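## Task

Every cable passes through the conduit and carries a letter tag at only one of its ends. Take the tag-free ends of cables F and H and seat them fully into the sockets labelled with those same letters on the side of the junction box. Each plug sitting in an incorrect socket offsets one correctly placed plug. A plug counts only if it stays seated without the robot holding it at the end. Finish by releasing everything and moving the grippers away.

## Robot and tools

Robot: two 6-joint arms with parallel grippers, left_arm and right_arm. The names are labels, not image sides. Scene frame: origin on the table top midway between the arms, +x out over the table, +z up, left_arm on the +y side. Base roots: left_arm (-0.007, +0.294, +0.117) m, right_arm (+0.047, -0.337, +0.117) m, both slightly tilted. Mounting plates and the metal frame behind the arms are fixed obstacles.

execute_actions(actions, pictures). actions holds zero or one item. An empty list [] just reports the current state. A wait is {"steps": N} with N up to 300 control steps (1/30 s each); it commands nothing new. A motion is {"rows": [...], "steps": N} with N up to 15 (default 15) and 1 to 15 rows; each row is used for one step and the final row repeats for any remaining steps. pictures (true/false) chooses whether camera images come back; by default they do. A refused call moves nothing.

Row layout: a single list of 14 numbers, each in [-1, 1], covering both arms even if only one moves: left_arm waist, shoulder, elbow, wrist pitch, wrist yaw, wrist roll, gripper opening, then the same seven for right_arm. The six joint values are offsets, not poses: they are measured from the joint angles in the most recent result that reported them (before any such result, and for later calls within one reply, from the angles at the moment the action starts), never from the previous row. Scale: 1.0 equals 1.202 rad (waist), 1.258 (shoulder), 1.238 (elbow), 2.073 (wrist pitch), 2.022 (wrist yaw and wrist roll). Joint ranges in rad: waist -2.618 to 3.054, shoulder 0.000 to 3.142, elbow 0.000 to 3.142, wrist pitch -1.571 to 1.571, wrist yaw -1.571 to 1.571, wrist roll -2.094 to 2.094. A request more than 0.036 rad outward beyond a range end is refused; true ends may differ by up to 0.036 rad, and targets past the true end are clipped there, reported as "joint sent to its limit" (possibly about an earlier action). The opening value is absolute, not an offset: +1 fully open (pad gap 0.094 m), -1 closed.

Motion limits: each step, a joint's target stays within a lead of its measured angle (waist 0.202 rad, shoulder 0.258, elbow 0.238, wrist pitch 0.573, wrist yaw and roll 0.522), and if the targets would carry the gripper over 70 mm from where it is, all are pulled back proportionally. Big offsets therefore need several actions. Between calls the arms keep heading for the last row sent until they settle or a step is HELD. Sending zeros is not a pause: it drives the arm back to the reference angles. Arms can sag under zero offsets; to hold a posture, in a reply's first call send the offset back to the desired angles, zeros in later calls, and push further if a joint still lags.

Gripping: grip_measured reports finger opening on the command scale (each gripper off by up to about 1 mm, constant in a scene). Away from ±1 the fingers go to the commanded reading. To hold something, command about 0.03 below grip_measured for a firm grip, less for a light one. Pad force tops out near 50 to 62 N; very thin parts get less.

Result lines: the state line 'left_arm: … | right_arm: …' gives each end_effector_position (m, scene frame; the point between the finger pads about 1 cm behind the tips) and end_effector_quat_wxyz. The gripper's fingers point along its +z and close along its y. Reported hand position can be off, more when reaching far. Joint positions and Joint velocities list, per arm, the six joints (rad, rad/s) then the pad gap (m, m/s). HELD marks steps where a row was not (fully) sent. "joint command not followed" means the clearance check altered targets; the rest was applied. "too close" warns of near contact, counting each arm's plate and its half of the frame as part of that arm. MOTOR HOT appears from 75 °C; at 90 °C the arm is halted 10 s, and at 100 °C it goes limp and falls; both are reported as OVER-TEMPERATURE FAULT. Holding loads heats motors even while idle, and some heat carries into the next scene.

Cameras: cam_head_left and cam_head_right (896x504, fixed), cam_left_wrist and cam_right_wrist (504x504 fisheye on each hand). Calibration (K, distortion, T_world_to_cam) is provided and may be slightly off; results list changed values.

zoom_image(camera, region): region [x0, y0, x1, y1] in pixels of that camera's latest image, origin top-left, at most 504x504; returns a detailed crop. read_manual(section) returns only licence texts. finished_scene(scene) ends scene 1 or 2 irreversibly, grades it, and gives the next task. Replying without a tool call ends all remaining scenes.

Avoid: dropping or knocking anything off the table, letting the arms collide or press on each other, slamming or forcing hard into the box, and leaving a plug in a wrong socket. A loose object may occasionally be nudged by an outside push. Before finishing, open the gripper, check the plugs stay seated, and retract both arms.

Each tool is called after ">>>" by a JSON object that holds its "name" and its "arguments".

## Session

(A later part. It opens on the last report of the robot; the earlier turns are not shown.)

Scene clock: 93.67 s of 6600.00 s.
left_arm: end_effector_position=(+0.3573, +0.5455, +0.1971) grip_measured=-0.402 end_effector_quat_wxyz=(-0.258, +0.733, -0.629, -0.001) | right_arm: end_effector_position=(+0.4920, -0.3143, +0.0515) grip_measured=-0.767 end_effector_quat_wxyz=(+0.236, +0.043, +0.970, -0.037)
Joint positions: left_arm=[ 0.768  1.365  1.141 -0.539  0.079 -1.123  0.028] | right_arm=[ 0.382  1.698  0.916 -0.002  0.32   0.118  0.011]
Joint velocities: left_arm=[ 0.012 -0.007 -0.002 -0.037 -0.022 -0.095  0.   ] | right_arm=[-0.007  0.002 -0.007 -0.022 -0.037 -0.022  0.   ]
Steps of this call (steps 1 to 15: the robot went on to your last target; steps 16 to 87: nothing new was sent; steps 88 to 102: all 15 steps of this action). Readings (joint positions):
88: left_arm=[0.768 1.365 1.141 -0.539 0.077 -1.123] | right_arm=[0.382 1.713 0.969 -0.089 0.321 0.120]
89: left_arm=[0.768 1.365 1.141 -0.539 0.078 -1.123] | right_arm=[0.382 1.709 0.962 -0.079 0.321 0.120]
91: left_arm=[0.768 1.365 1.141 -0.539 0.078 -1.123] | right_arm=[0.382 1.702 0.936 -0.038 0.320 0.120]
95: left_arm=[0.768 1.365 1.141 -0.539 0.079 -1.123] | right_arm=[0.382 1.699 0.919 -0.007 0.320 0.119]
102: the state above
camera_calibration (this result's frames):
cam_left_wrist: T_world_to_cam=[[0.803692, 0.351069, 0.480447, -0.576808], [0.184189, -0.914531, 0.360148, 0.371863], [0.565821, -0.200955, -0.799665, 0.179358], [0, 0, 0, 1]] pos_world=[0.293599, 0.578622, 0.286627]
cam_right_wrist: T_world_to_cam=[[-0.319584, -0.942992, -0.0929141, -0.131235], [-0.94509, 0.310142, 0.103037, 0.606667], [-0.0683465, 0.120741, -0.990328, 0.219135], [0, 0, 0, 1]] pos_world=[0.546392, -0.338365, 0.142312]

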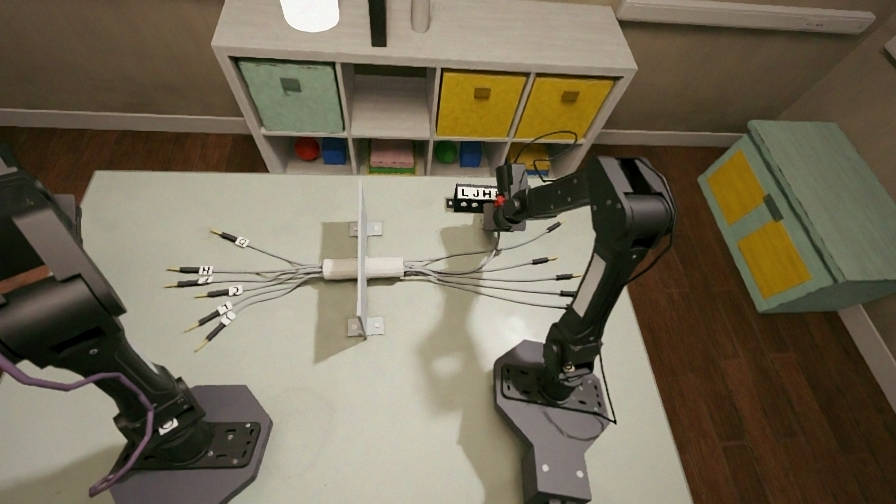

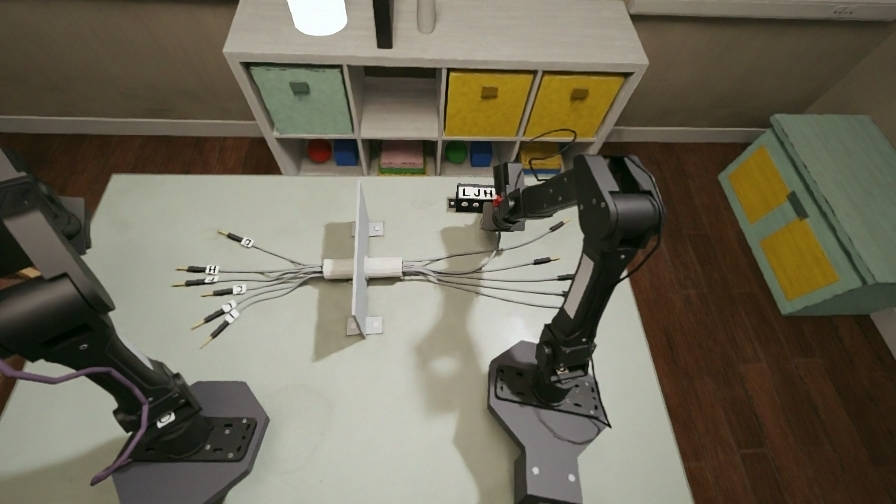

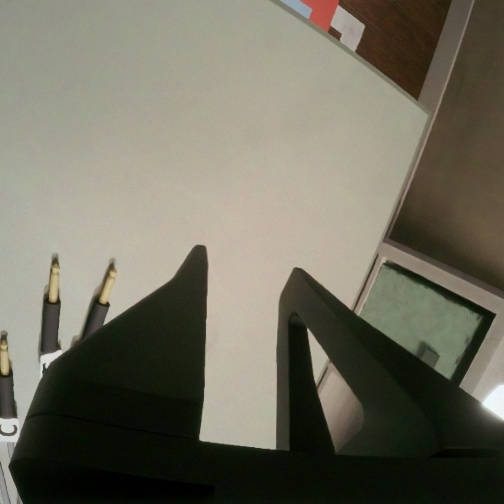

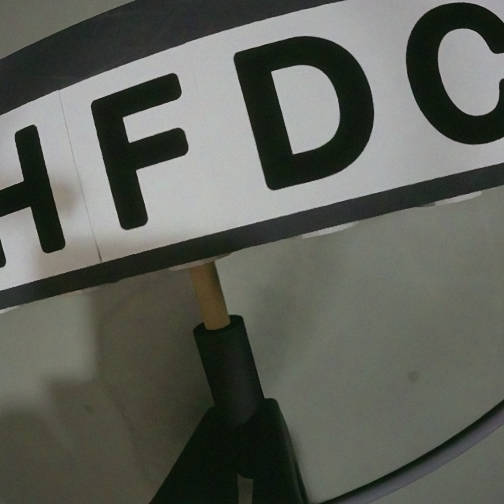

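>>> {"name": "execute_actions", "arguments": {"actions": [{"rows":[[0,0,0,0,0,0,-0.4,0,0,0.028,0,0,0,-0.55],[0,0,0,0,0,0,-0.4,0,0,0.028,0,0,0,-0.55],[0,0,0,0,0,0,-0.4,0,0,0.028,0,0,0,-0.55],[0,0,0,0,0,0,-0.4,0,0,0.028,0,0,0,-0.55],[0,0,0,0,0,0,-0.4,0,-0.03,0,0.01,0,0,-0.55],[0,0,0,0,0,0,-0.4,0,-0.06,-0.04,0.02,0,0,-0.55],[0,0,0,0,0,0,-0.4,0,-0.08,-0.08,0.03,0,0,-0.55],[0,0,0,0,0,0,-0.4,0,-0.1,-0.11,0.045,0,0,-0.55]],"steps":15}]}}

Scene clock: 96.03 s of 6600.00 s.
left_arm: end_effector_position=(+0.3576, +0.5451, +0.1970) grip_measured=-0.402 end_effector_quat_wxyz=(-0.257, +0.733, -0.630, +0.000) | right_arm: end_effector_position=(+0.4712, -0.3191, +0.0610) grip_measured=-0.553 end_effector_quat_wxyz=(+0.253, +0.047, +0.966, -0.034)
Joint positions: left_arm=[ 0.768  1.365  1.141 -0.539  0.083 -1.123  0.028] | right_arm=[0.382 1.6   0.793 0.058 0.32  0.118 0.021]
Joint velocities: left_arm=[-0.002 -0.012  0.002 -0.022 -0.051  0.007 -0.   ] | right_arm=[-0.002  0.012 -0.007  0.081 -0.066 -0.022  0.001]
Steps of this call (steps 1 to 15: the robot went on to your last target; steps 16 to 56: nothing new was sent; steps 57 to 71: all 15 steps of this action). Readings (joint positions):
57: left_arm=[0.768 1.365 1.141 -0.539 0.080 -1.123] | right_arm=[0.382 1.698 0.916 -0.002 0.320 0.118]
58: left_arm=[0.768 1.365 1.141 -0.539 0.081 -1.123] | right_arm=[0.382 1.698 0.916 -0.002 0.320 0.118]
60: left_arm=[0.768 1.365 1.141 -0.539 0.081 -1.123] | right_arm=[0.382 1.698 0.916 -0.003 0.320 0.118]
64: left_arm=[0.768 1.365 1.141 -0.539 0.082 -1.123] | right_arm=[0.382 1.659 0.864 0.033 0.320 0.118]
71: the state above
camera_calibration (this result's frames):
cam_left_wrist: T_world_to_cam=[[0.803523, 0.35098, 0.480795, -0.576837], [0.182335, -0.913981, 0.362481, 0.371335], [0.566661, -0.203596, -0.798401, 0.179924], [0, 0, 0, 1]] pos_world=[0.293839, 0.578484, 0.28639]
cam_right_wrist: T_world_to_cam=[[-0.321731, -0.940475, -0.109523, -0.138633], [-0.94624, 0.315287, 0.072274, 0.591629], [-0.0334409, 0.126888, -0.991353, 0.213346], [0, 0, 0, 1]] pos_world=[0.522355, -0.343984, 0.153559]

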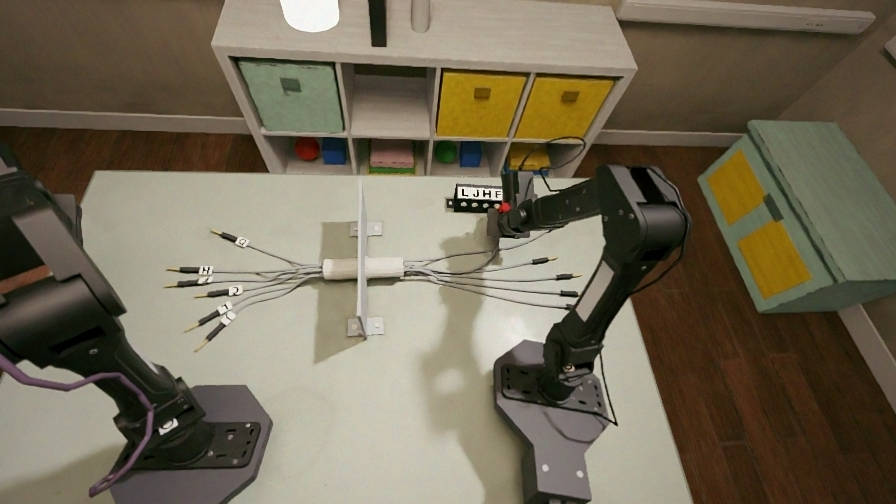

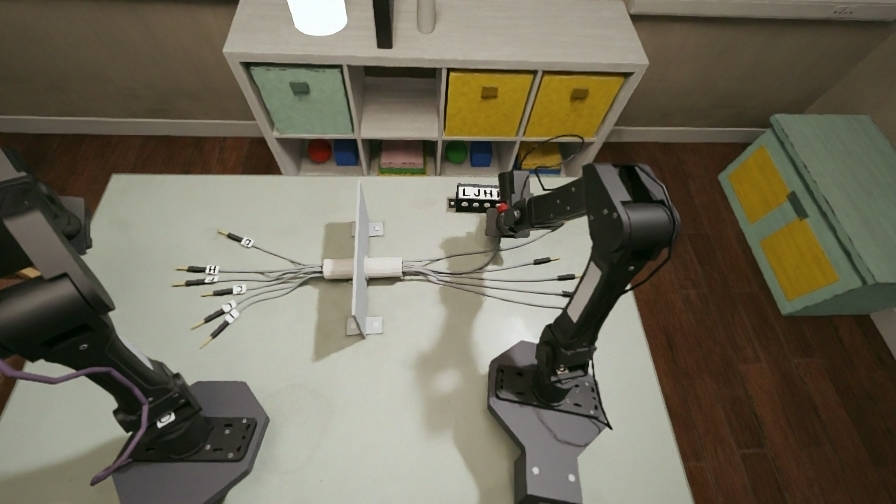

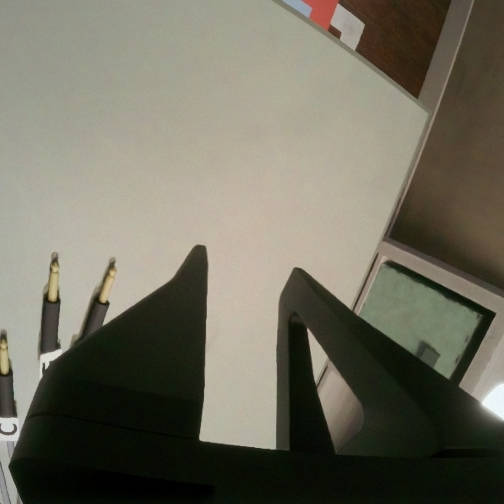

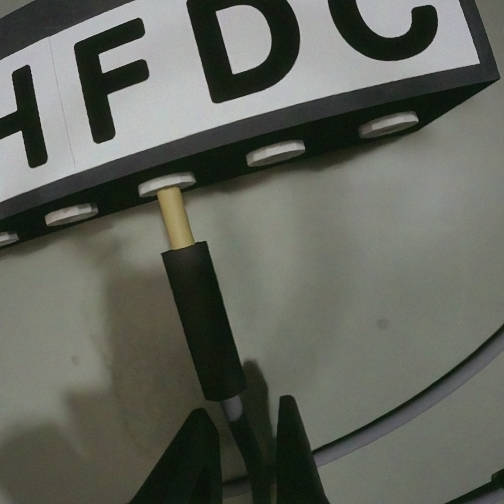

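>>> {"name": "execute_actions", "arguments": {"actions": [{"rows":[[0,0,0,0,0,0,-0.4,0.006,-0.02,-0.02,0.015,0,0,-0.55],[0,0,0,0,0,0,-0.4,0.012,-0.02,-0.035,0.03,0,0,-0.55],[0,0,0,0,0,0,-0.4,0.012,-0.02,-0.048,0.04,0,0,-0.55],[0,0,0,0,0,0,-0.4,0.012,-0.02,-0.048,0.05,0,0,-0.55],[0,0,0,0,0,0,-0.4,0.012,0,-0.048,0.05,0,0,-0.55],[0,0,0,0,0,0,-0.4,0.012,0.01,-0.048,0.05,0,0,-0.55],[0,0,0,0,0,0,-0.4,0.012,0.02,-0.048,0.05,0,0,-0.55],[0,0,0,0,0,0,-0.4,0.012,0.024,-0.048,0.05,0,0,-0.55]],"steps":15}]}}

Scene clock: 99.37 s of 6600.00 s.
left_arm: end_effector_position=(+0.3579, +0.5447, +0.1970) grip_measured=-0.402 end_effector_quat_wxyz=(-0.257, +0.733, -0.630, +0.001) | right_arm: end_effector_position=(+0.4660, -0.3180, +0.0507) grip_measured=-0.553 end_effector_quat_wxyz=(+0.259, +0.049, +0.964, -0.033)
Joint positions: left_arm=[ 0.768  1.365  1.141 -0.539  0.085 -1.123  0.028] | right_arm=[0.382 1.621 0.748 0.139 0.32  0.118 0.021]
Joint velocities: left_arm=[-0.002  0.002  0.007  0.007 -0.007 -0.022  0.   ] | right_arm=[-0.002 -0.002 -0.022  0.051 -0.037 -0.007  0.001]
Steps of this call (steps 1 to 30: the robot went on to your last target; steps 31 to 85: nothing new was sent; steps 86 to 100: all 15 steps of this action). Readings (joint positions):
86: left_arm=[0.768 1.365 1.141 -0.539 0.083 -1.123] | right_arm=[0.382 1.600 0.793 0.075 0.320 0.118]
87: left_arm=[0.768 1.365 1.141 -0.539 0.083 -1.123] | right_arm=[0.382 1.600 0.789 0.081 0.320 0.118]
89: left_arm=[0.768 1.365 1.141 -0.539 0.084 -1.123] | right_arm=[0.382 1.600 0.771 0.106 0.320 0.118]
93: left_arm=[0.768 1.365 1.141 -0.539 0.085 -1.123] | right_arm=[0.382 1.606 0.748 0.123 0.320 0.118]
100: the state above
camera_calibration (this result's frames):
cam_left_wrist: T_world_to_cam=[[0.803374, 0.350903, 0.4811, -0.576863], [0.18071, -0.913493, 0.36452, 0.370872], [0.567392, -0.205906, -0.797288, 0.180417], [0, 0, 0, 1]] pos_world=[0.294049, 0.578362, 0.286183]
cam_right_wrist: T_world_to_cam=[[-0.322555, -0.939428, -0.115899, -0.139392], [-0.94635, 0.317537, 0.0599377, 0.588417], [-0.0195049, 0.129014, -0.991451, 0.196974], [0, 0, 0, 1]] pos_world=[0.515729, -0.343206, 0.143866]

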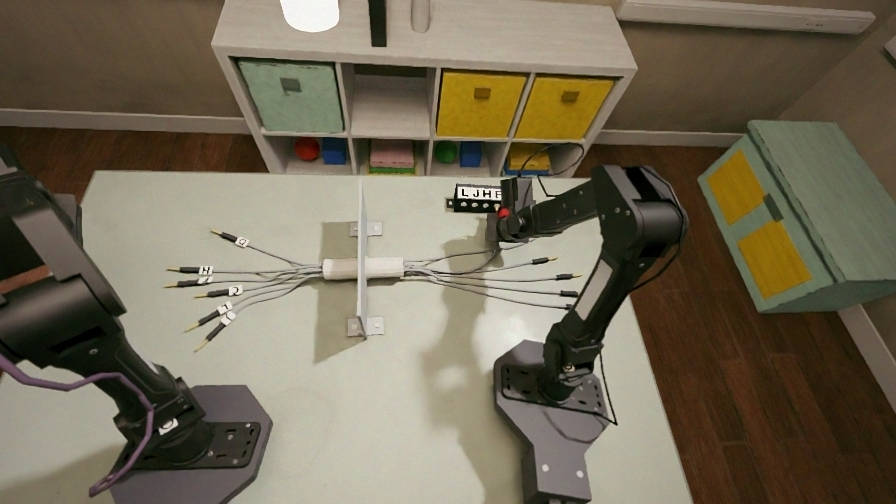

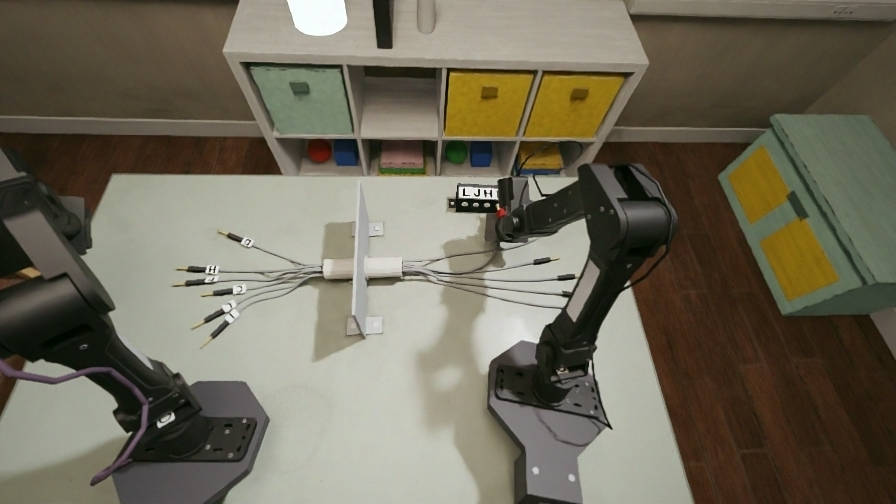

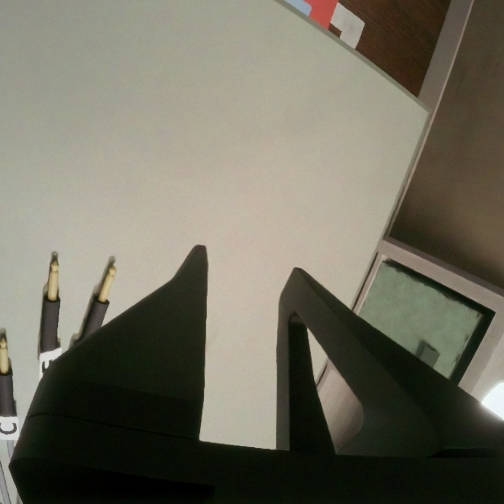

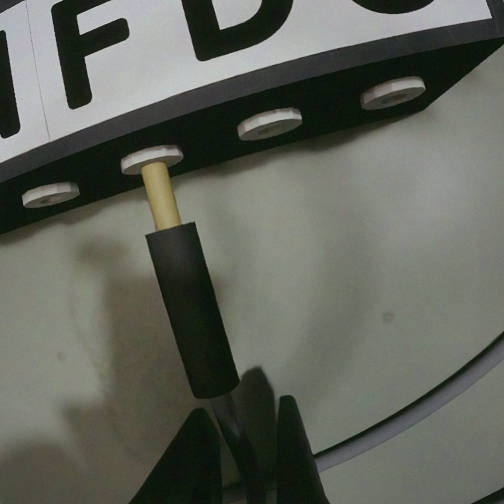

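>>> {"name": "execute_actions", "arguments": {"actions": [{"rows":[[0,0,0,0,0,0,-0.4,0.012,0.01,0,0,0,0,-0.55],[0,0,0,0,0,0,-0.4,0.022,0.02,0,0,0,0,-0.55],[0,0,0,0,0,0,-0.4,0.022,0.02,0,0,0,0,-0.55],[0,0,0,0,0,0,-0.4,0.022,0.02,0,0,0,0,-0.55],[0,0,0,0,0,0,-0.4,0.022,0.02,0,0,0,0,-0.55],[0,0,0,0,0,0,-0.4,0.022,0.02,0,0,0,0,-0.7],[0,0,0,0,0,0,-0.4,0.022,0.02,0,0,0,0,-0.82]],"steps":15}]}}

Scene clock: 100.80 s of 6600.00 s.
left_arm: end_effector_position=(+0.3582, +0.5443, +0.1969) grip_measured=-0.402 end_effector_quat_wxyz=(-0.257, +0.733, -0.630, +0.003) | right_arm: end_effector_position=(+0.4644, -0.3129, +0.0466) grip_measured=-0.817 end_effector_quat_wxyz=(+0.256, +0.043, +0.965, -0.031)
Joint positions: left_arm=[ 0.768  1.365  1.141 -0.539  0.088 -1.123  0.028] | right_arm=[0.392 1.636 0.748 0.145 0.32  0.118 0.009]
Joint velocities: left_arm=[-0.012 -0.012 -0.012  0.007  0.007 -0.081 -0.001] | right_arm=[ 0.012  0.002  0.002 -0.007 -0.154 -0.007  0.   ]
Steps of this call (steps 1 to 15: the robot went on to your last target; steps 16 to 28: nothing new was sent; steps 29 to 43: all 15 steps of this action). Readings (joint positions):
29: left_arm=[0.768 1.365 1.141 -0.539 0.086 -1.123] | right_arm=[0.382 1.621 0.748 0.145 0.320 0.118]
30: left_arm=[0.768 1.365 1.141 -0.539 0.086 -1.123] | right_arm=[0.382 1.622 0.748 0.145 0.320 0.118]
32: left_arm=[0.768 1.365 1.141 -0.539 0.087 -1.123] | right_arm=[0.387 1.627 0.748 0.145 0.320 0.118]
36: left_arm=[0.768 1.365 1.141 -0.539 0.087 -1.123] | right_arm=[0.392 1.636 0.748 0.145 0.320 0.118]
43: the state above
camera_calibration (this result's frames):
cam_left_wrist: T_world_to_cam=[[0.803225, 0.350828, 0.481404, -0.576889], [0.179083, -0.912999, 0.366555, 0.370408], [0.568119, -0.208215, -0.796171, 0.18091], [0, 0, 0, 1]] pos_world=[0.29426, 0.578239, 0.285977]
cam_right_wrist: T_world_to_cam=[[-0.312456, -0.94289, -0.115458, -0.141378], [-0.949503, 0.306348, 0.0677791, 0.583219], [-0.0285378, 0.130806, -0.990997, 0.196981], [0, 0, 0, 1]] pos_world=[0.515215, -0.337738, 0.139355]

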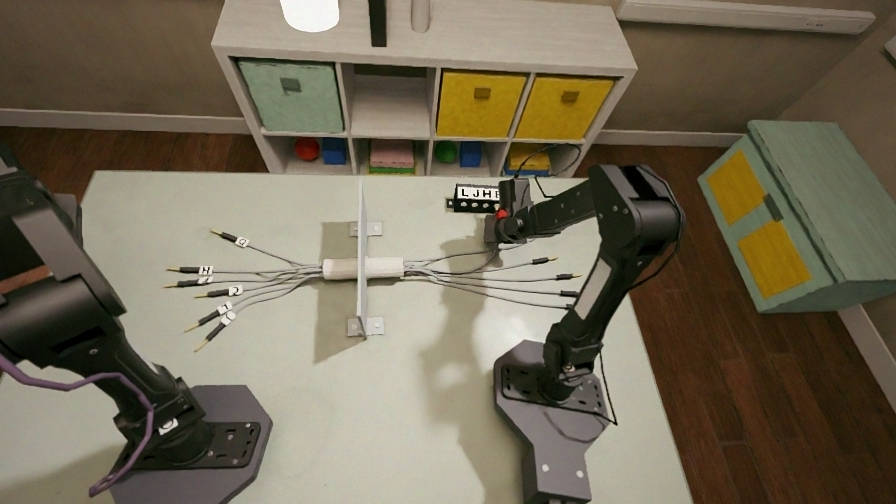

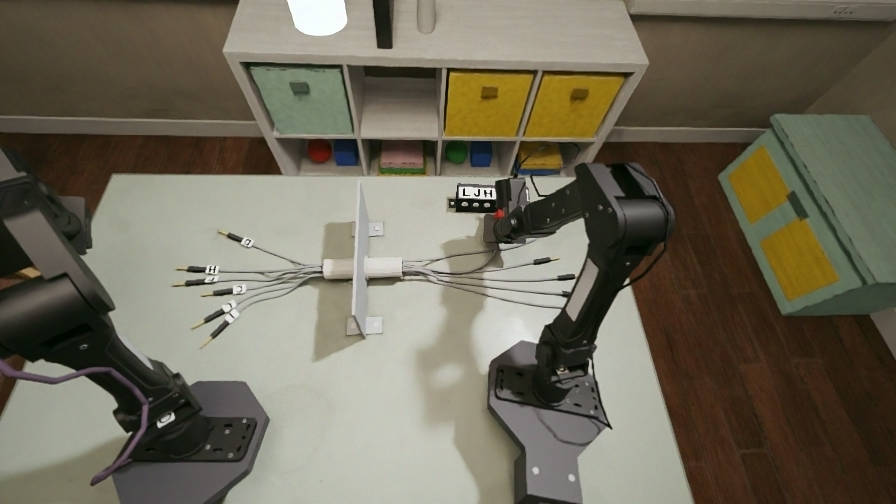

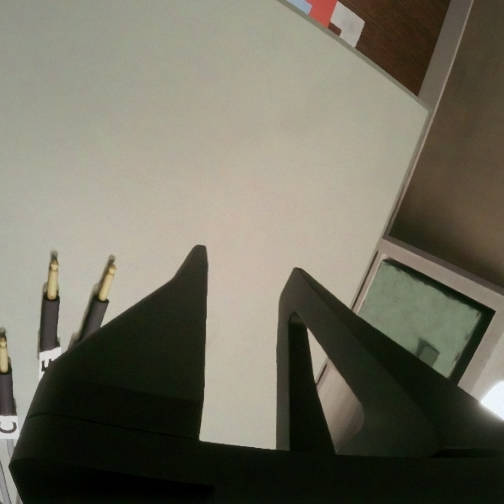

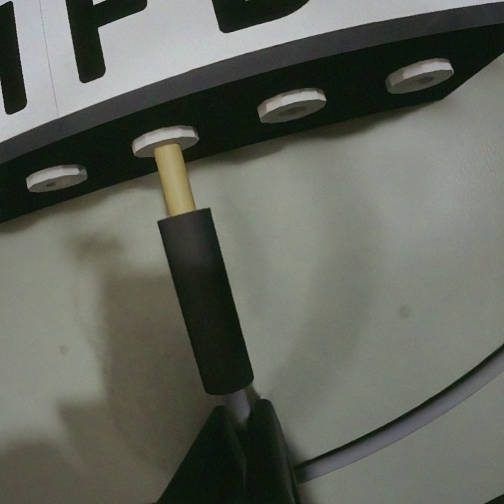

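>>> {"name": "execute_actions", "arguments": {"actions": [{"rows":[[0,0,0,0,0,0,-0.4,0,0.003,0.03,0,0,0,-0.82],[0,0,0,0,0,0,-0.4,0,0.008,0.04,0,0,0,-0.82],[0,0,0,0,0,0,-0.4,-0.002,0.013,0.05,0,0,0,-0.82],[0,0,0,0,0,0,-0.4,-0.003,0.018,0.06,0,0,0,-0.82],[0,0,0,0,0,0,-0.4,-0.004,0.023,0.07,0,0,0,-0.82],[0,0,0,0,0,0,-0.4,-0.005,0.028,0.08,0.005,0,0,-0.82],[0,0,0,0,0,0,-0.4,-0.006,0.033,0.09,0.01,0,0,-0.82],[0,0,0,0,0,0,-0.4,-0.007,0.038,0.1,0.015,0,0,-0.82],[0,0,0,0,0,0,-0.4,-0.008,0.043,0.11,0.02,0,0,-0.82],[0,0,0,0,0,0,-0.4,-0.008,0.048,0.12,0.02,0,0,-0.82]],"steps":15}]}}

Scene clock: 102.53 s of 6600.00 s.
left_arm: end_effector_position=(+0.3585, +0.5439, +0.1968) grip_measured=-0.402 end_effector_quat_wxyz=(-0.256, +0.732, -0.631, +0.004) | right_arm: end_effector_position=(+0.4762, -0.3129, +0.0403) grip_measured=-0.817 end_effector_quat_wxyz=(+0.238, +0.041, +0.970, -0.040)
Joint positions: left_arm=[ 0.768  1.365  1.141 -0.539  0.091 -1.123  0.028] | right_arm=[0.39  1.696 0.836 0.078 0.331 0.118 0.009]
Joint velocities: left_arm=[ 0.002  0.007 -0.002 -0.037  0.066  0.066  0.   ] | right_arm=[-0.017  0.002  0.017 -0.051 -0.007 -0.037 -0.001]
Steps of this call (steps 1 to 15: the robot went on to your last target; steps 16 to 37: nothing new was sent; steps 38 to 52: all 15 steps of this action). Readings (joint positions):
38: left_arm=[0.768 1.365 1.141 -0.539 0.088 -1.123] | right_arm=[0.392 1.636 0.748 0.145 0.320 0.118]
39: left_arm=[0.768 1.365 1.141 -0.539 0.089 -1.123] | right_arm=[0.392 1.636 0.750 0.143 0.320 0.118]
41: left_arm=[0.768 1.365 1.141 -0.539 0.090 -1.123] | right_arm=[0.392 1.641 0.765 0.140 0.320 0.118]
45: left_arm=[0.768 1.365 1.141 -0.539 0.091 -1.123] | right_arm=[0.392 1.662 0.803 0.109 0.324 0.118]
52: the state above
camera_calibration (this result's frames):
cam_left_wrist: T_world_to_cam=[[0.803054, 0.350742, 0.481752, -0.576919], [0.177222, -0.912426, 0.368878, 0.369876], [0.568944, -0.210852, -0.794886, 0.181471], [0, 0, 0, 1]] pos_world=[0.294501, 0.578098, 0.285741]
cam_right_wrist: T_world_to_cam=[[-0.316873, -0.944431, -0.0874188, -0.137923], [-0.946199, 0.308399, 0.0979654, 0.59265], [-0.0655616, 0.113758, -0.991343, 0.203348], [0, 0, 0, 1]] pos_world=[0.530393, -0.336164, 0.131471]

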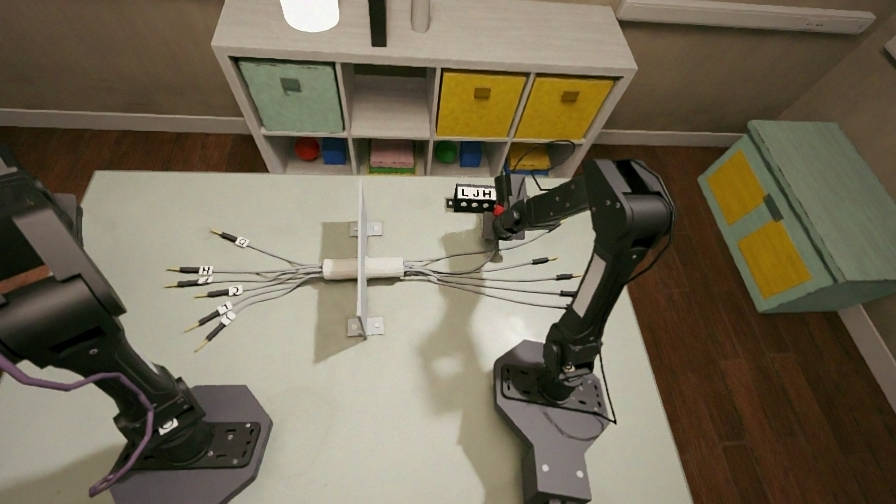

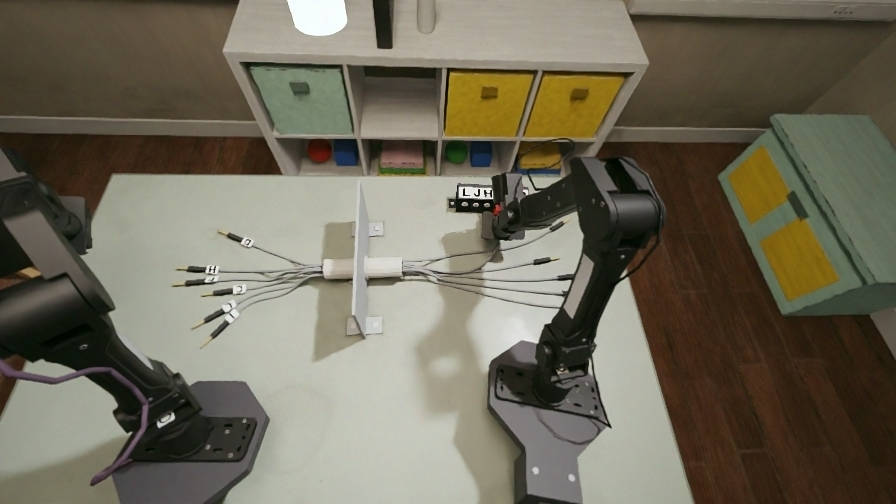

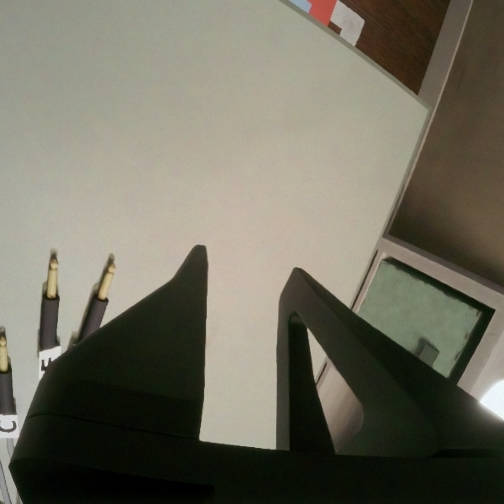

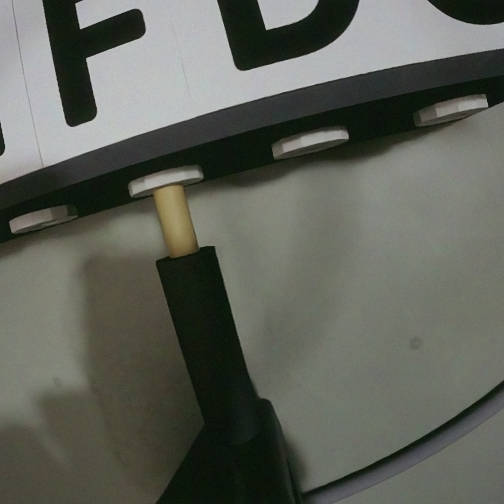

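>>> {"name": "execute_actions", "arguments": {"actions": []}}

Scene clock: 105.43 s of 6600.00 s.
left_arm: end_effector_position=(+0.3585, +0.5439, +0.1968) grip_measured=-0.402 end_effector_quat_wxyz=(-0.256, +0.732, -0.631, +0.004) | right_arm: end_effector_position=(+0.4761, -0.3129, +0.0403) grip_measured=-0.817 end_effector_quat_wxyz=(+0.237, +0.041, +0.970, -0.040)
Joint positions: left_arm=[ 0.768  1.365  1.141 -0.539  0.091 -1.123  0.028] | right_arm=[0.39  1.696 0.837 0.075 0.331 0.118 0.009]
Joint velocities: left_arm=[-0.017 -0.002 -0.017  0.007 -0.066 -0.066 -0.   ] | right_arm=[ 0.002 -0.002  0.012  0.022  0.022 -0.037  0.001]
Steps of this call (steps 1 to 15: the robot went on to your last target; steps 16 to 87: nothing new was sent). Readings (joint positions):
1: left_arm=[0.768 1.365 1.141 -0.539 0.091 -1.123] | right_arm=[0.390 1.696 0.836 0.077 0.331 0.118]
2: left_arm=[0.768 1.365 1.141 -0.539 0.091 -1.123] | right_arm=[0.390 1.696 0.836 0.077 0.331 0.118]
4: left_arm=[0.768 1.365 1.141 -0.539 0.091 -1.123] | right_arm=[0.390 1.696 0.837 0.076 0.331 0.118]
8: left_arm=[0.768 1.365 1.141 -0.539 0.091 -1.123] | right_arm=[0.390 1.696 0.837 0.075 0.331 0.118]
87: the state above
All arms were judged still, so your last target was given up. Only a new action makes them travel on or press farther. Fingers that are still opening or closing keep moving.
camera_calibration (this result's frames):
cam_left_wrist: T_world_to_cam=[[0.803054, 0.350742, 0.481752, -0.576919], [0.177222, -0.912426, 0.368878, 0.369876], [0.568944, -0.210852, -0.794886, 0.181471], [0, 0, 0, 1]] pos_world=[0.294501, 0.578098, 0.285741]
cam_right_wrist: T_world_to_cam=[[-0.316741, -0.944539, -0.0867259, -0.138091], [-0.946138, 0.30816, 0.0992945, 0.592411], [-0.067062, 0.113505, -0.991272, 0.203981], [0, 0, 0, 1]] pos_world=[0.530443, -0.336143, 0.131401]

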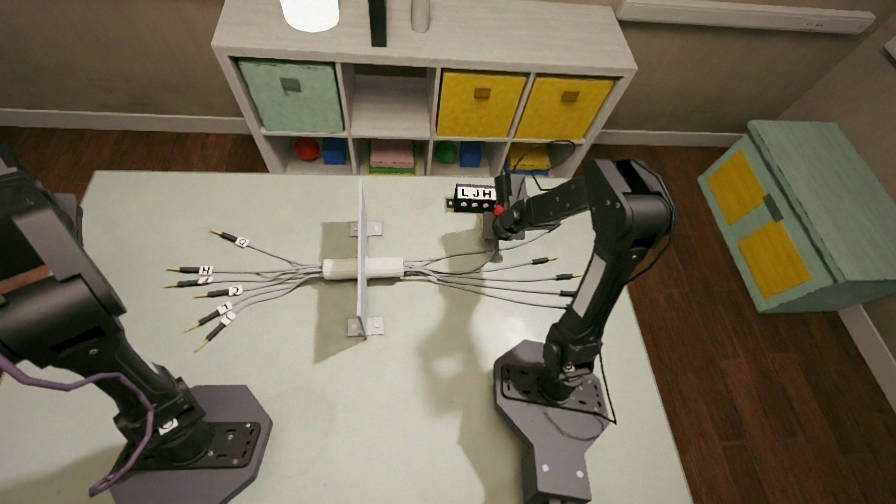

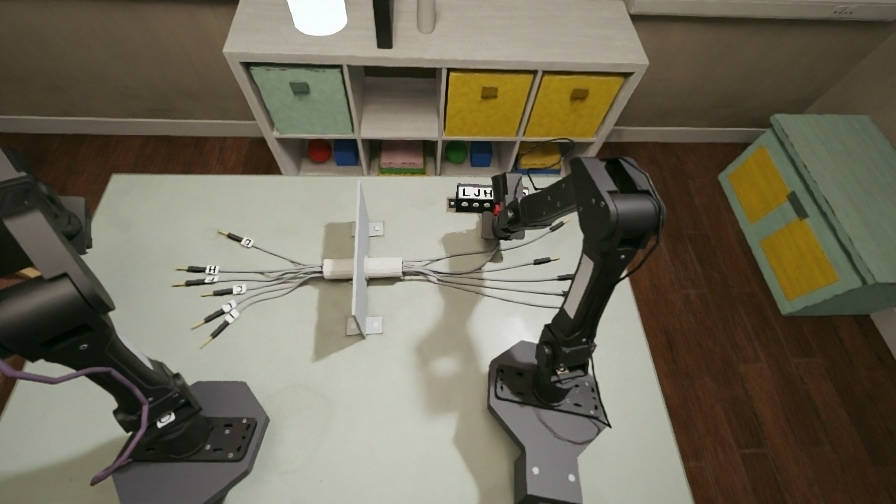

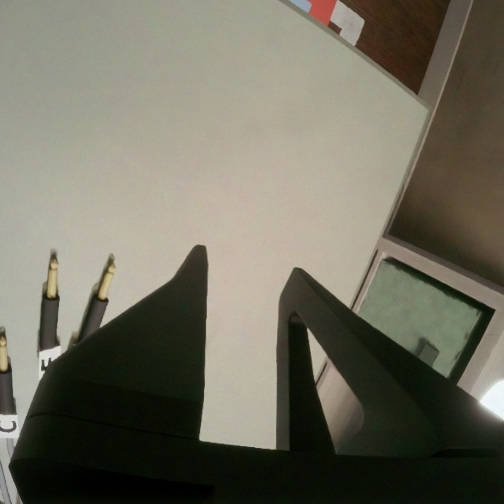

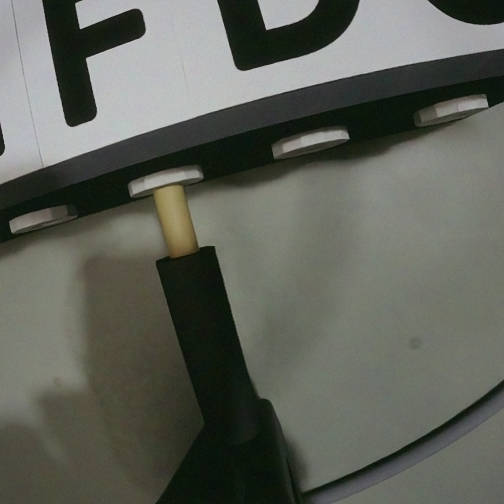

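>>> {"name": "execute_actions", "arguments": {"actions": [{"rows":[[0,0,0,0,0,0,-0.4,-0.006,0.04,0.09,-0.005,0,0,-0.82]],"steps":15}]}}

Scene clock: 106.97 s of 6600.00 s.
left_arm: end_effector_position=(+0.3588, +0.5435, +0.1968) grip_measured=-0.402 end_effector_quat_wxyz=(-0.256, +0.732, -0.631, +0.005) | right_arm: end_effector_position=(+0.4757, -0.3129, +0.0308) grip_measured=-0.817 end_effector_quat_wxyz=(+0.207, +0.033, +0.976, -0.050)
Joint positions: left_arm=[ 0.768  1.365  1.141 -0.539  0.094 -1.123  0.028] | right_arm=[ 0.39   1.743  0.898 -0.005  0.341  0.118  0.009]
Joint velocities: left_arm=[-0.037  0.002 -0.002 -0.081  0.007 -0.022 -0.   ] | right_arm=[ 0.002  0.002  0.022 -0.066 -0.007  0.022 -0.   ]
Steps of this call (steps 1 to 31: nothing new was sent; steps 32 to 46: all 15 steps of this action). Readings (joint positions):
32: left_arm=[0.768 1.365 1.141 -0.539 0.091 -1.123] | right_arm=[0.390 1.701 0.846 0.063 0.331 0.118]
33: left_arm=[0.768 1.365 1.141 -0.539 0.092 -1.123] | right_arm=[0.390 1.713 0.865 0.036 0.334 0.118]
35: left_arm=[0.768 1.365 1.141 -0.539 0.092 -1.123] | right_arm=[0.390 1.734 0.887 0.011 0.338 0.118]
39: left_arm=[0.768 1.365 1.141 -0.539 0.093 -1.123] | right_arm=[0.390 1.743 0.897 -0.002 0.341 0.118]
46: the state above
camera_calibration (this result's frames):
cam_left_wrist: T_world_to_cam=[[0.802904, 0.350668, 0.482056, -0.576946], [0.175591, -0.911919, 0.370907, 0.369409], [0.569661, -0.213158, -0.793757, 0.181961], [0, 0, 0, 1]] pos_world=[0.294711, 0.577974, 0.285536]
cam_right_wrist: T_world_to_cam=[[-0.31374, -0.948258, -0.0487234, -0.142797], [-0.94053, 0.303324, 0.152967, 0.587171], [-0.130273, 0.0938176, -0.98703, 0.218315], [0, 0, 0, 1]] pos_world=[0.535892, -0.333993, 0.118708]

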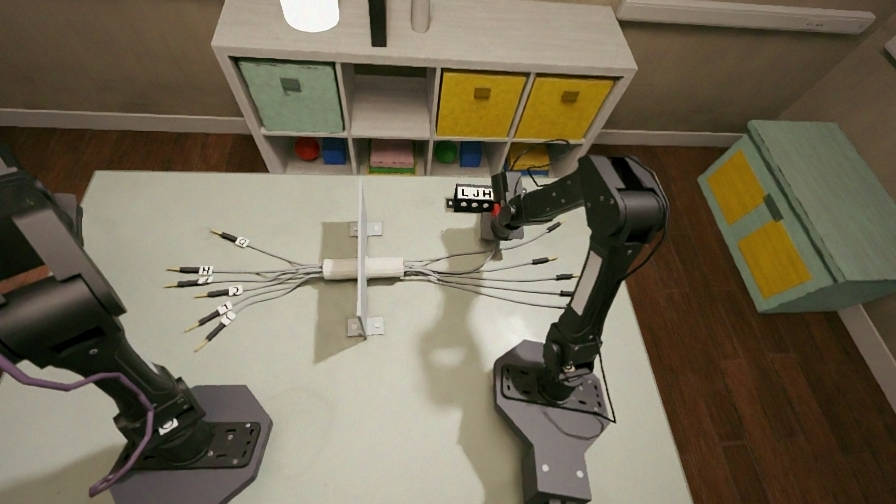

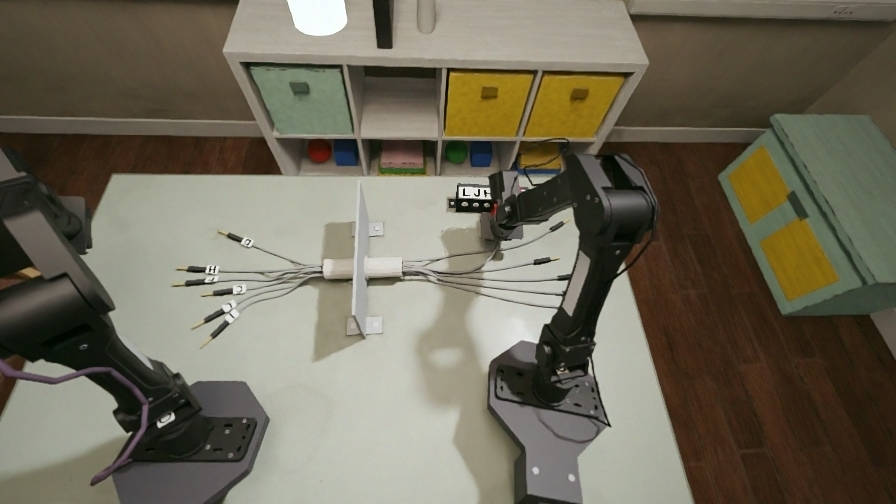

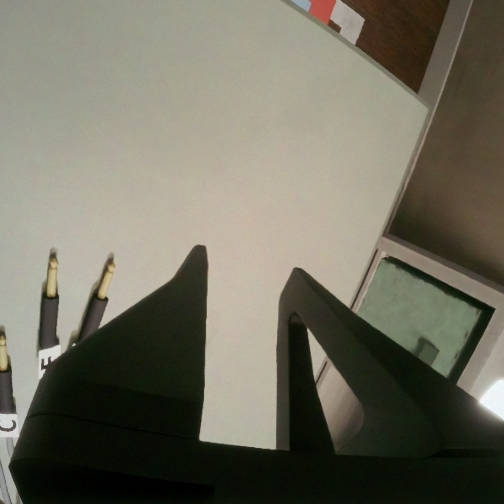

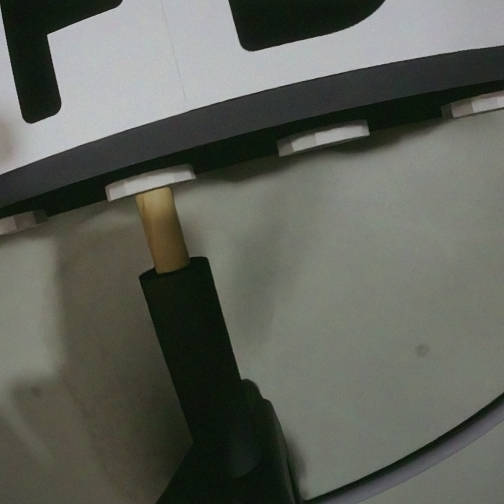

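>>> {"name": "execute_actions", "arguments": {"actions": [{"rows":[[0,0,0,0,0,0,-0.4,0,-0.03,0,0.07,0,0,-0.82],[0,0,0,0,0,0,-0.4,0,-0.03,0,0.1,0,0,-0.82],[0,0,0,0,0,0,-0.4,0,-0.03,0,0.13,0,0,-0.82]],"steps":15}]}}

Scene clock: 108.23 s of 6600.00 s.
left_arm: end_effector_position=(+0.3591, +0.5431, +0.1967) grip_measured=-0.402 end_effector_quat_wxyz=(-0.256, +0.732, -0.631, +0.006) | right_arm: end_effector_position=(+0.4777, -0.3135, +0.0302) grip_measured=-0.817 end_effector_quat_wxyz=(+0.223, +0.038, +0.973, -0.050)
Joint positions: left_arm=[ 0.768  1.365  1.141 -0.539  0.096 -1.123  0.028] | right_arm=[0.39  1.743 0.871 0.056 0.347 0.118 0.009]
Joint velocities: left_arm=[-0.007  0.007 -0.002  0.051 -0.022  0.022 -0.001] | right_arm=[ 0.002  0.002  0.002 -0.095 -0.037  0.007 -0.   ]
Steps of this call (steps 1 to 15: the robot went on to your last target; steps 16 to 23: nothing new was sent; steps 24 to 38: all 15 steps of this action). Readings (joint positions):
24: left_arm=[0.768 1.365 1.141 -0.539 0.094 -1.123] | right_arm=[0.390 1.743 0.898 -0.003 0.342 0.118]
25: left_arm=[0.768 1.365 1.141 -0.539 0.094 -1.123] | right_arm=[0.390 1.743 0.894 0.005 0.342 0.118]
27: left_arm=[0.768 1.365 1.141 -0.539 0.095 -1.123] | right_arm=[0.390 1.743 0.883 0.031 0.345 0.118]
31: left_arm=[0.768 1.365 1.141 -0.539 0.096 -1.123] | right_arm=[0.390 1.743 0.873 0.052 0.347 0.118]
38: the state above
camera_calibration (this result's frames):
cam_left_wrist: T_world_to_cam=[[0.802753, 0.350594, 0.48236, -0.576973], [0.173958, -0.911405, 0.372933, 0.368941], [0.570374, -0.215462, -0.792622, 0.182449], [0, 0, 0, 1]] pos_world=[0.294922, 0.577849, 0.285332]
cam_right_wrist: T_world_to_cam=[[-0.320186, -0.945503, -0.0592094, -0.138561], [-0.942472, 0.311575, 0.121108, 0.593759], [-0.0960602, 0.0945804, -0.990872, 0.202102], [0, 0, 0, 1]] pos_world=[0.53465, -0.335126, 0.120144]

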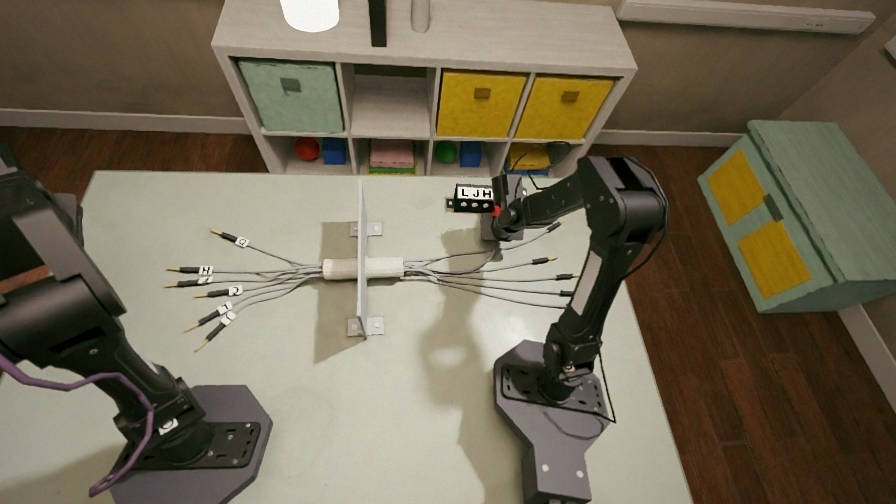

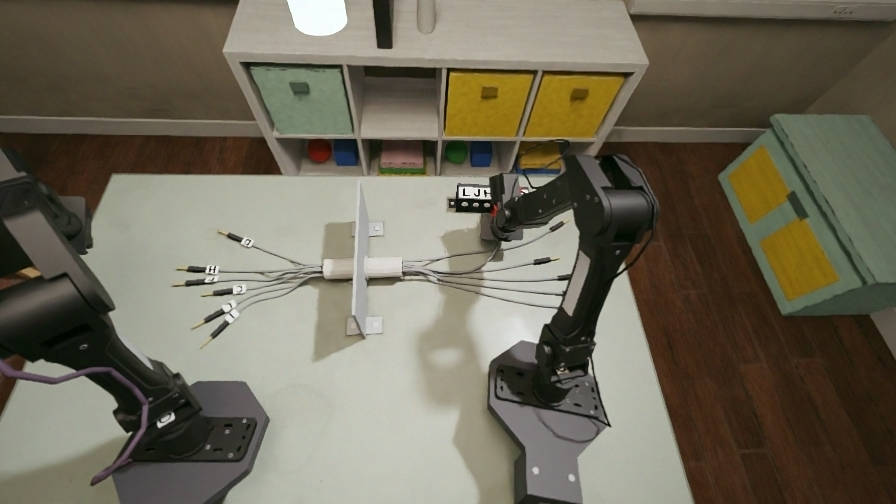

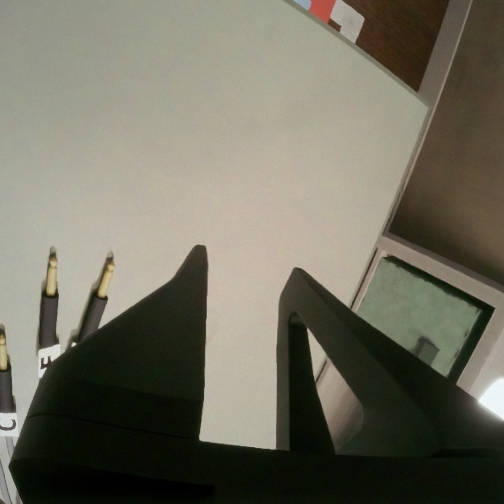

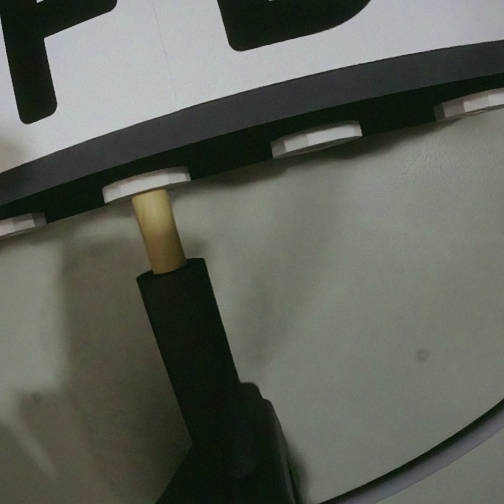

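>>> {"name": "execute_actions", "arguments": {"actions": [{"rows":[[0,0,0,0,0,0,-0.4,0,-0.01,-0.02,0,0,0,-0.4],[0,0,0,0,0,0,-0.4,0,-0.01,-0.02,0,0,0,-0.4],[0,0,0,0,0,0,-0.4,0,-0.01,-0.02,0,0,0,-0.4],[0,0,0,0,0,0,-0.4,0,-0.06,-0.03,0.01,0,0,-0.4]],"steps":15}]}}

Scene clock: 109.60 s of 6600.00 s.
left_arm: end_effector_position=(+0.3593, +0.5428, +0.1967) grip_measured=-0.402 end_effector_quat_wxyz=(-0.255, +0.732, -0.632, +0.008) | right_arm: end_effector_position=(+0.4786, -0.3155, +0.0426) grip_measured=-0.403 end_effector_quat_wxyz=(+0.238, +0.043, +0.969, -0.047)
Joint positions: left_arm=[ 0.768  1.365  1.141 -0.539  0.099 -1.123  0.028] | right_arm=[0.39  1.695 0.848 0.064 0.347 0.118 0.028]
Joint velocities: left_arm=[ 0.007 -0.007  0.022 -0.051 -0.037 -0.007  0.   ] | right_arm=[-0.007 -0.007 -0.002 -0.037 -0.066  0.007 -0.   ]
Steps of this call (steps 1 to 15: the robot went on to your last target; steps 16 to 26: nothing new was sent; steps 27 to 41: all 15 steps of this action). Readings (joint positions):
27: left_arm=[0.768 1.365 1.141 -0.539 0.097 -1.123] | right_arm=[0.390 1.743 0.867 0.052 0.347 0.118]
28: left_arm=[0.768 1.365 1.141 -0.539 0.097 -1.123] | right_arm=[0.390 1.743 0.866 0.053 0.347 0.118]
30: left_arm=[0.768 1.365 1.141 -0.539 0.098 -1.123] | right_arm=[0.390 1.739 0.862 0.054 0.347 0.118]
34: left_arm=[0.768 1.365 1.141 -0.539 0.099 -1.123] | right_arm=[0.390 1.704 0.848 0.055 0.347 0.118]
41: the state above
camera_calibration (this result's frames):
cam_left_wrist: T_world_to_cam=[[0.802602, 0.350522, 0.482664, -0.577], [0.172324, -0.910886, 0.374956, 0.368471], [0.571082, -0.217765, -0.791482, 0.182936], [0, 0, 0, 1]] pos_world=[0.295133, 0.577723, 0.285127]
cam_right_wrist: T_world_to_cam=[[-0.323277, -0.943364, -0.0745447, -0.136661], [-0.94409, 0.316132, 0.0935695, 0.597119], [-0.0647041, 0.100626, -0.992818, 0.201626], [0, 0, 0, 1]] pos_world=[0.5326, -0.337978, 0.134118]

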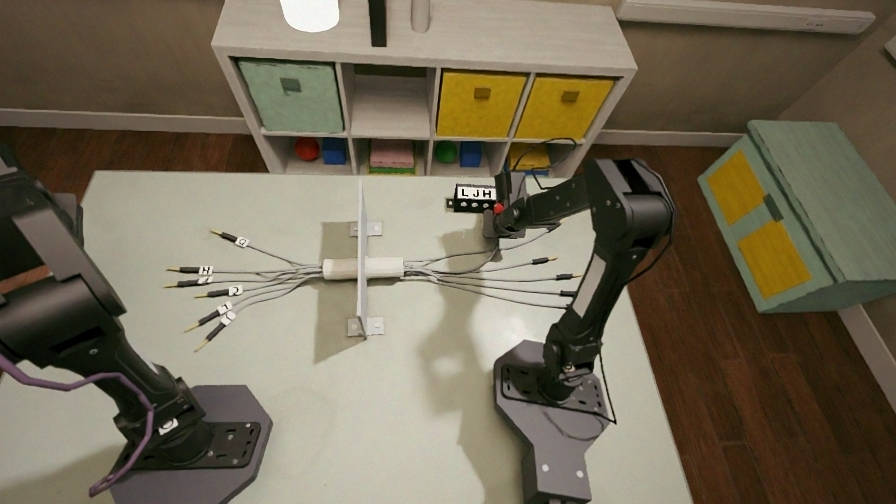

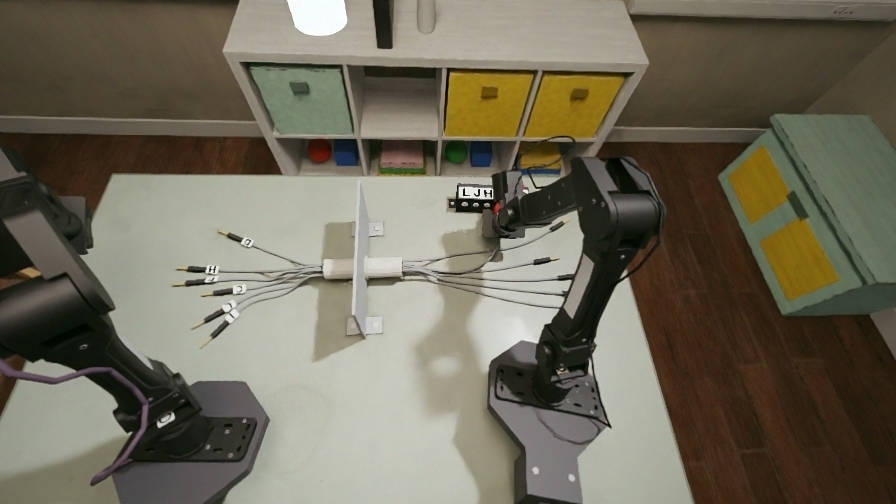

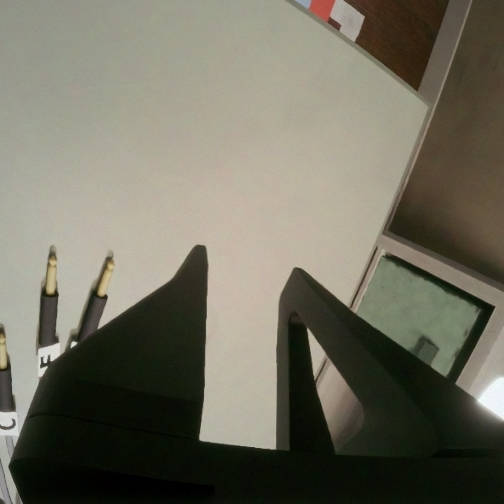

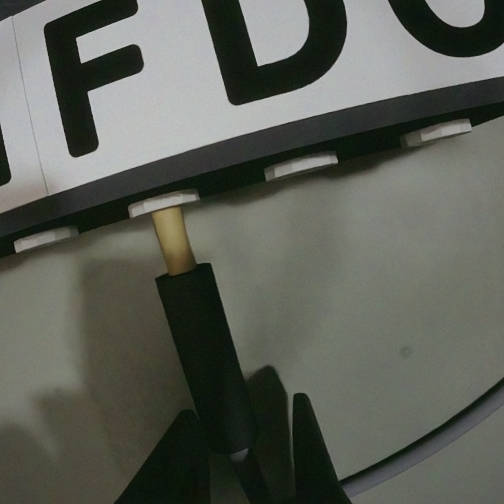

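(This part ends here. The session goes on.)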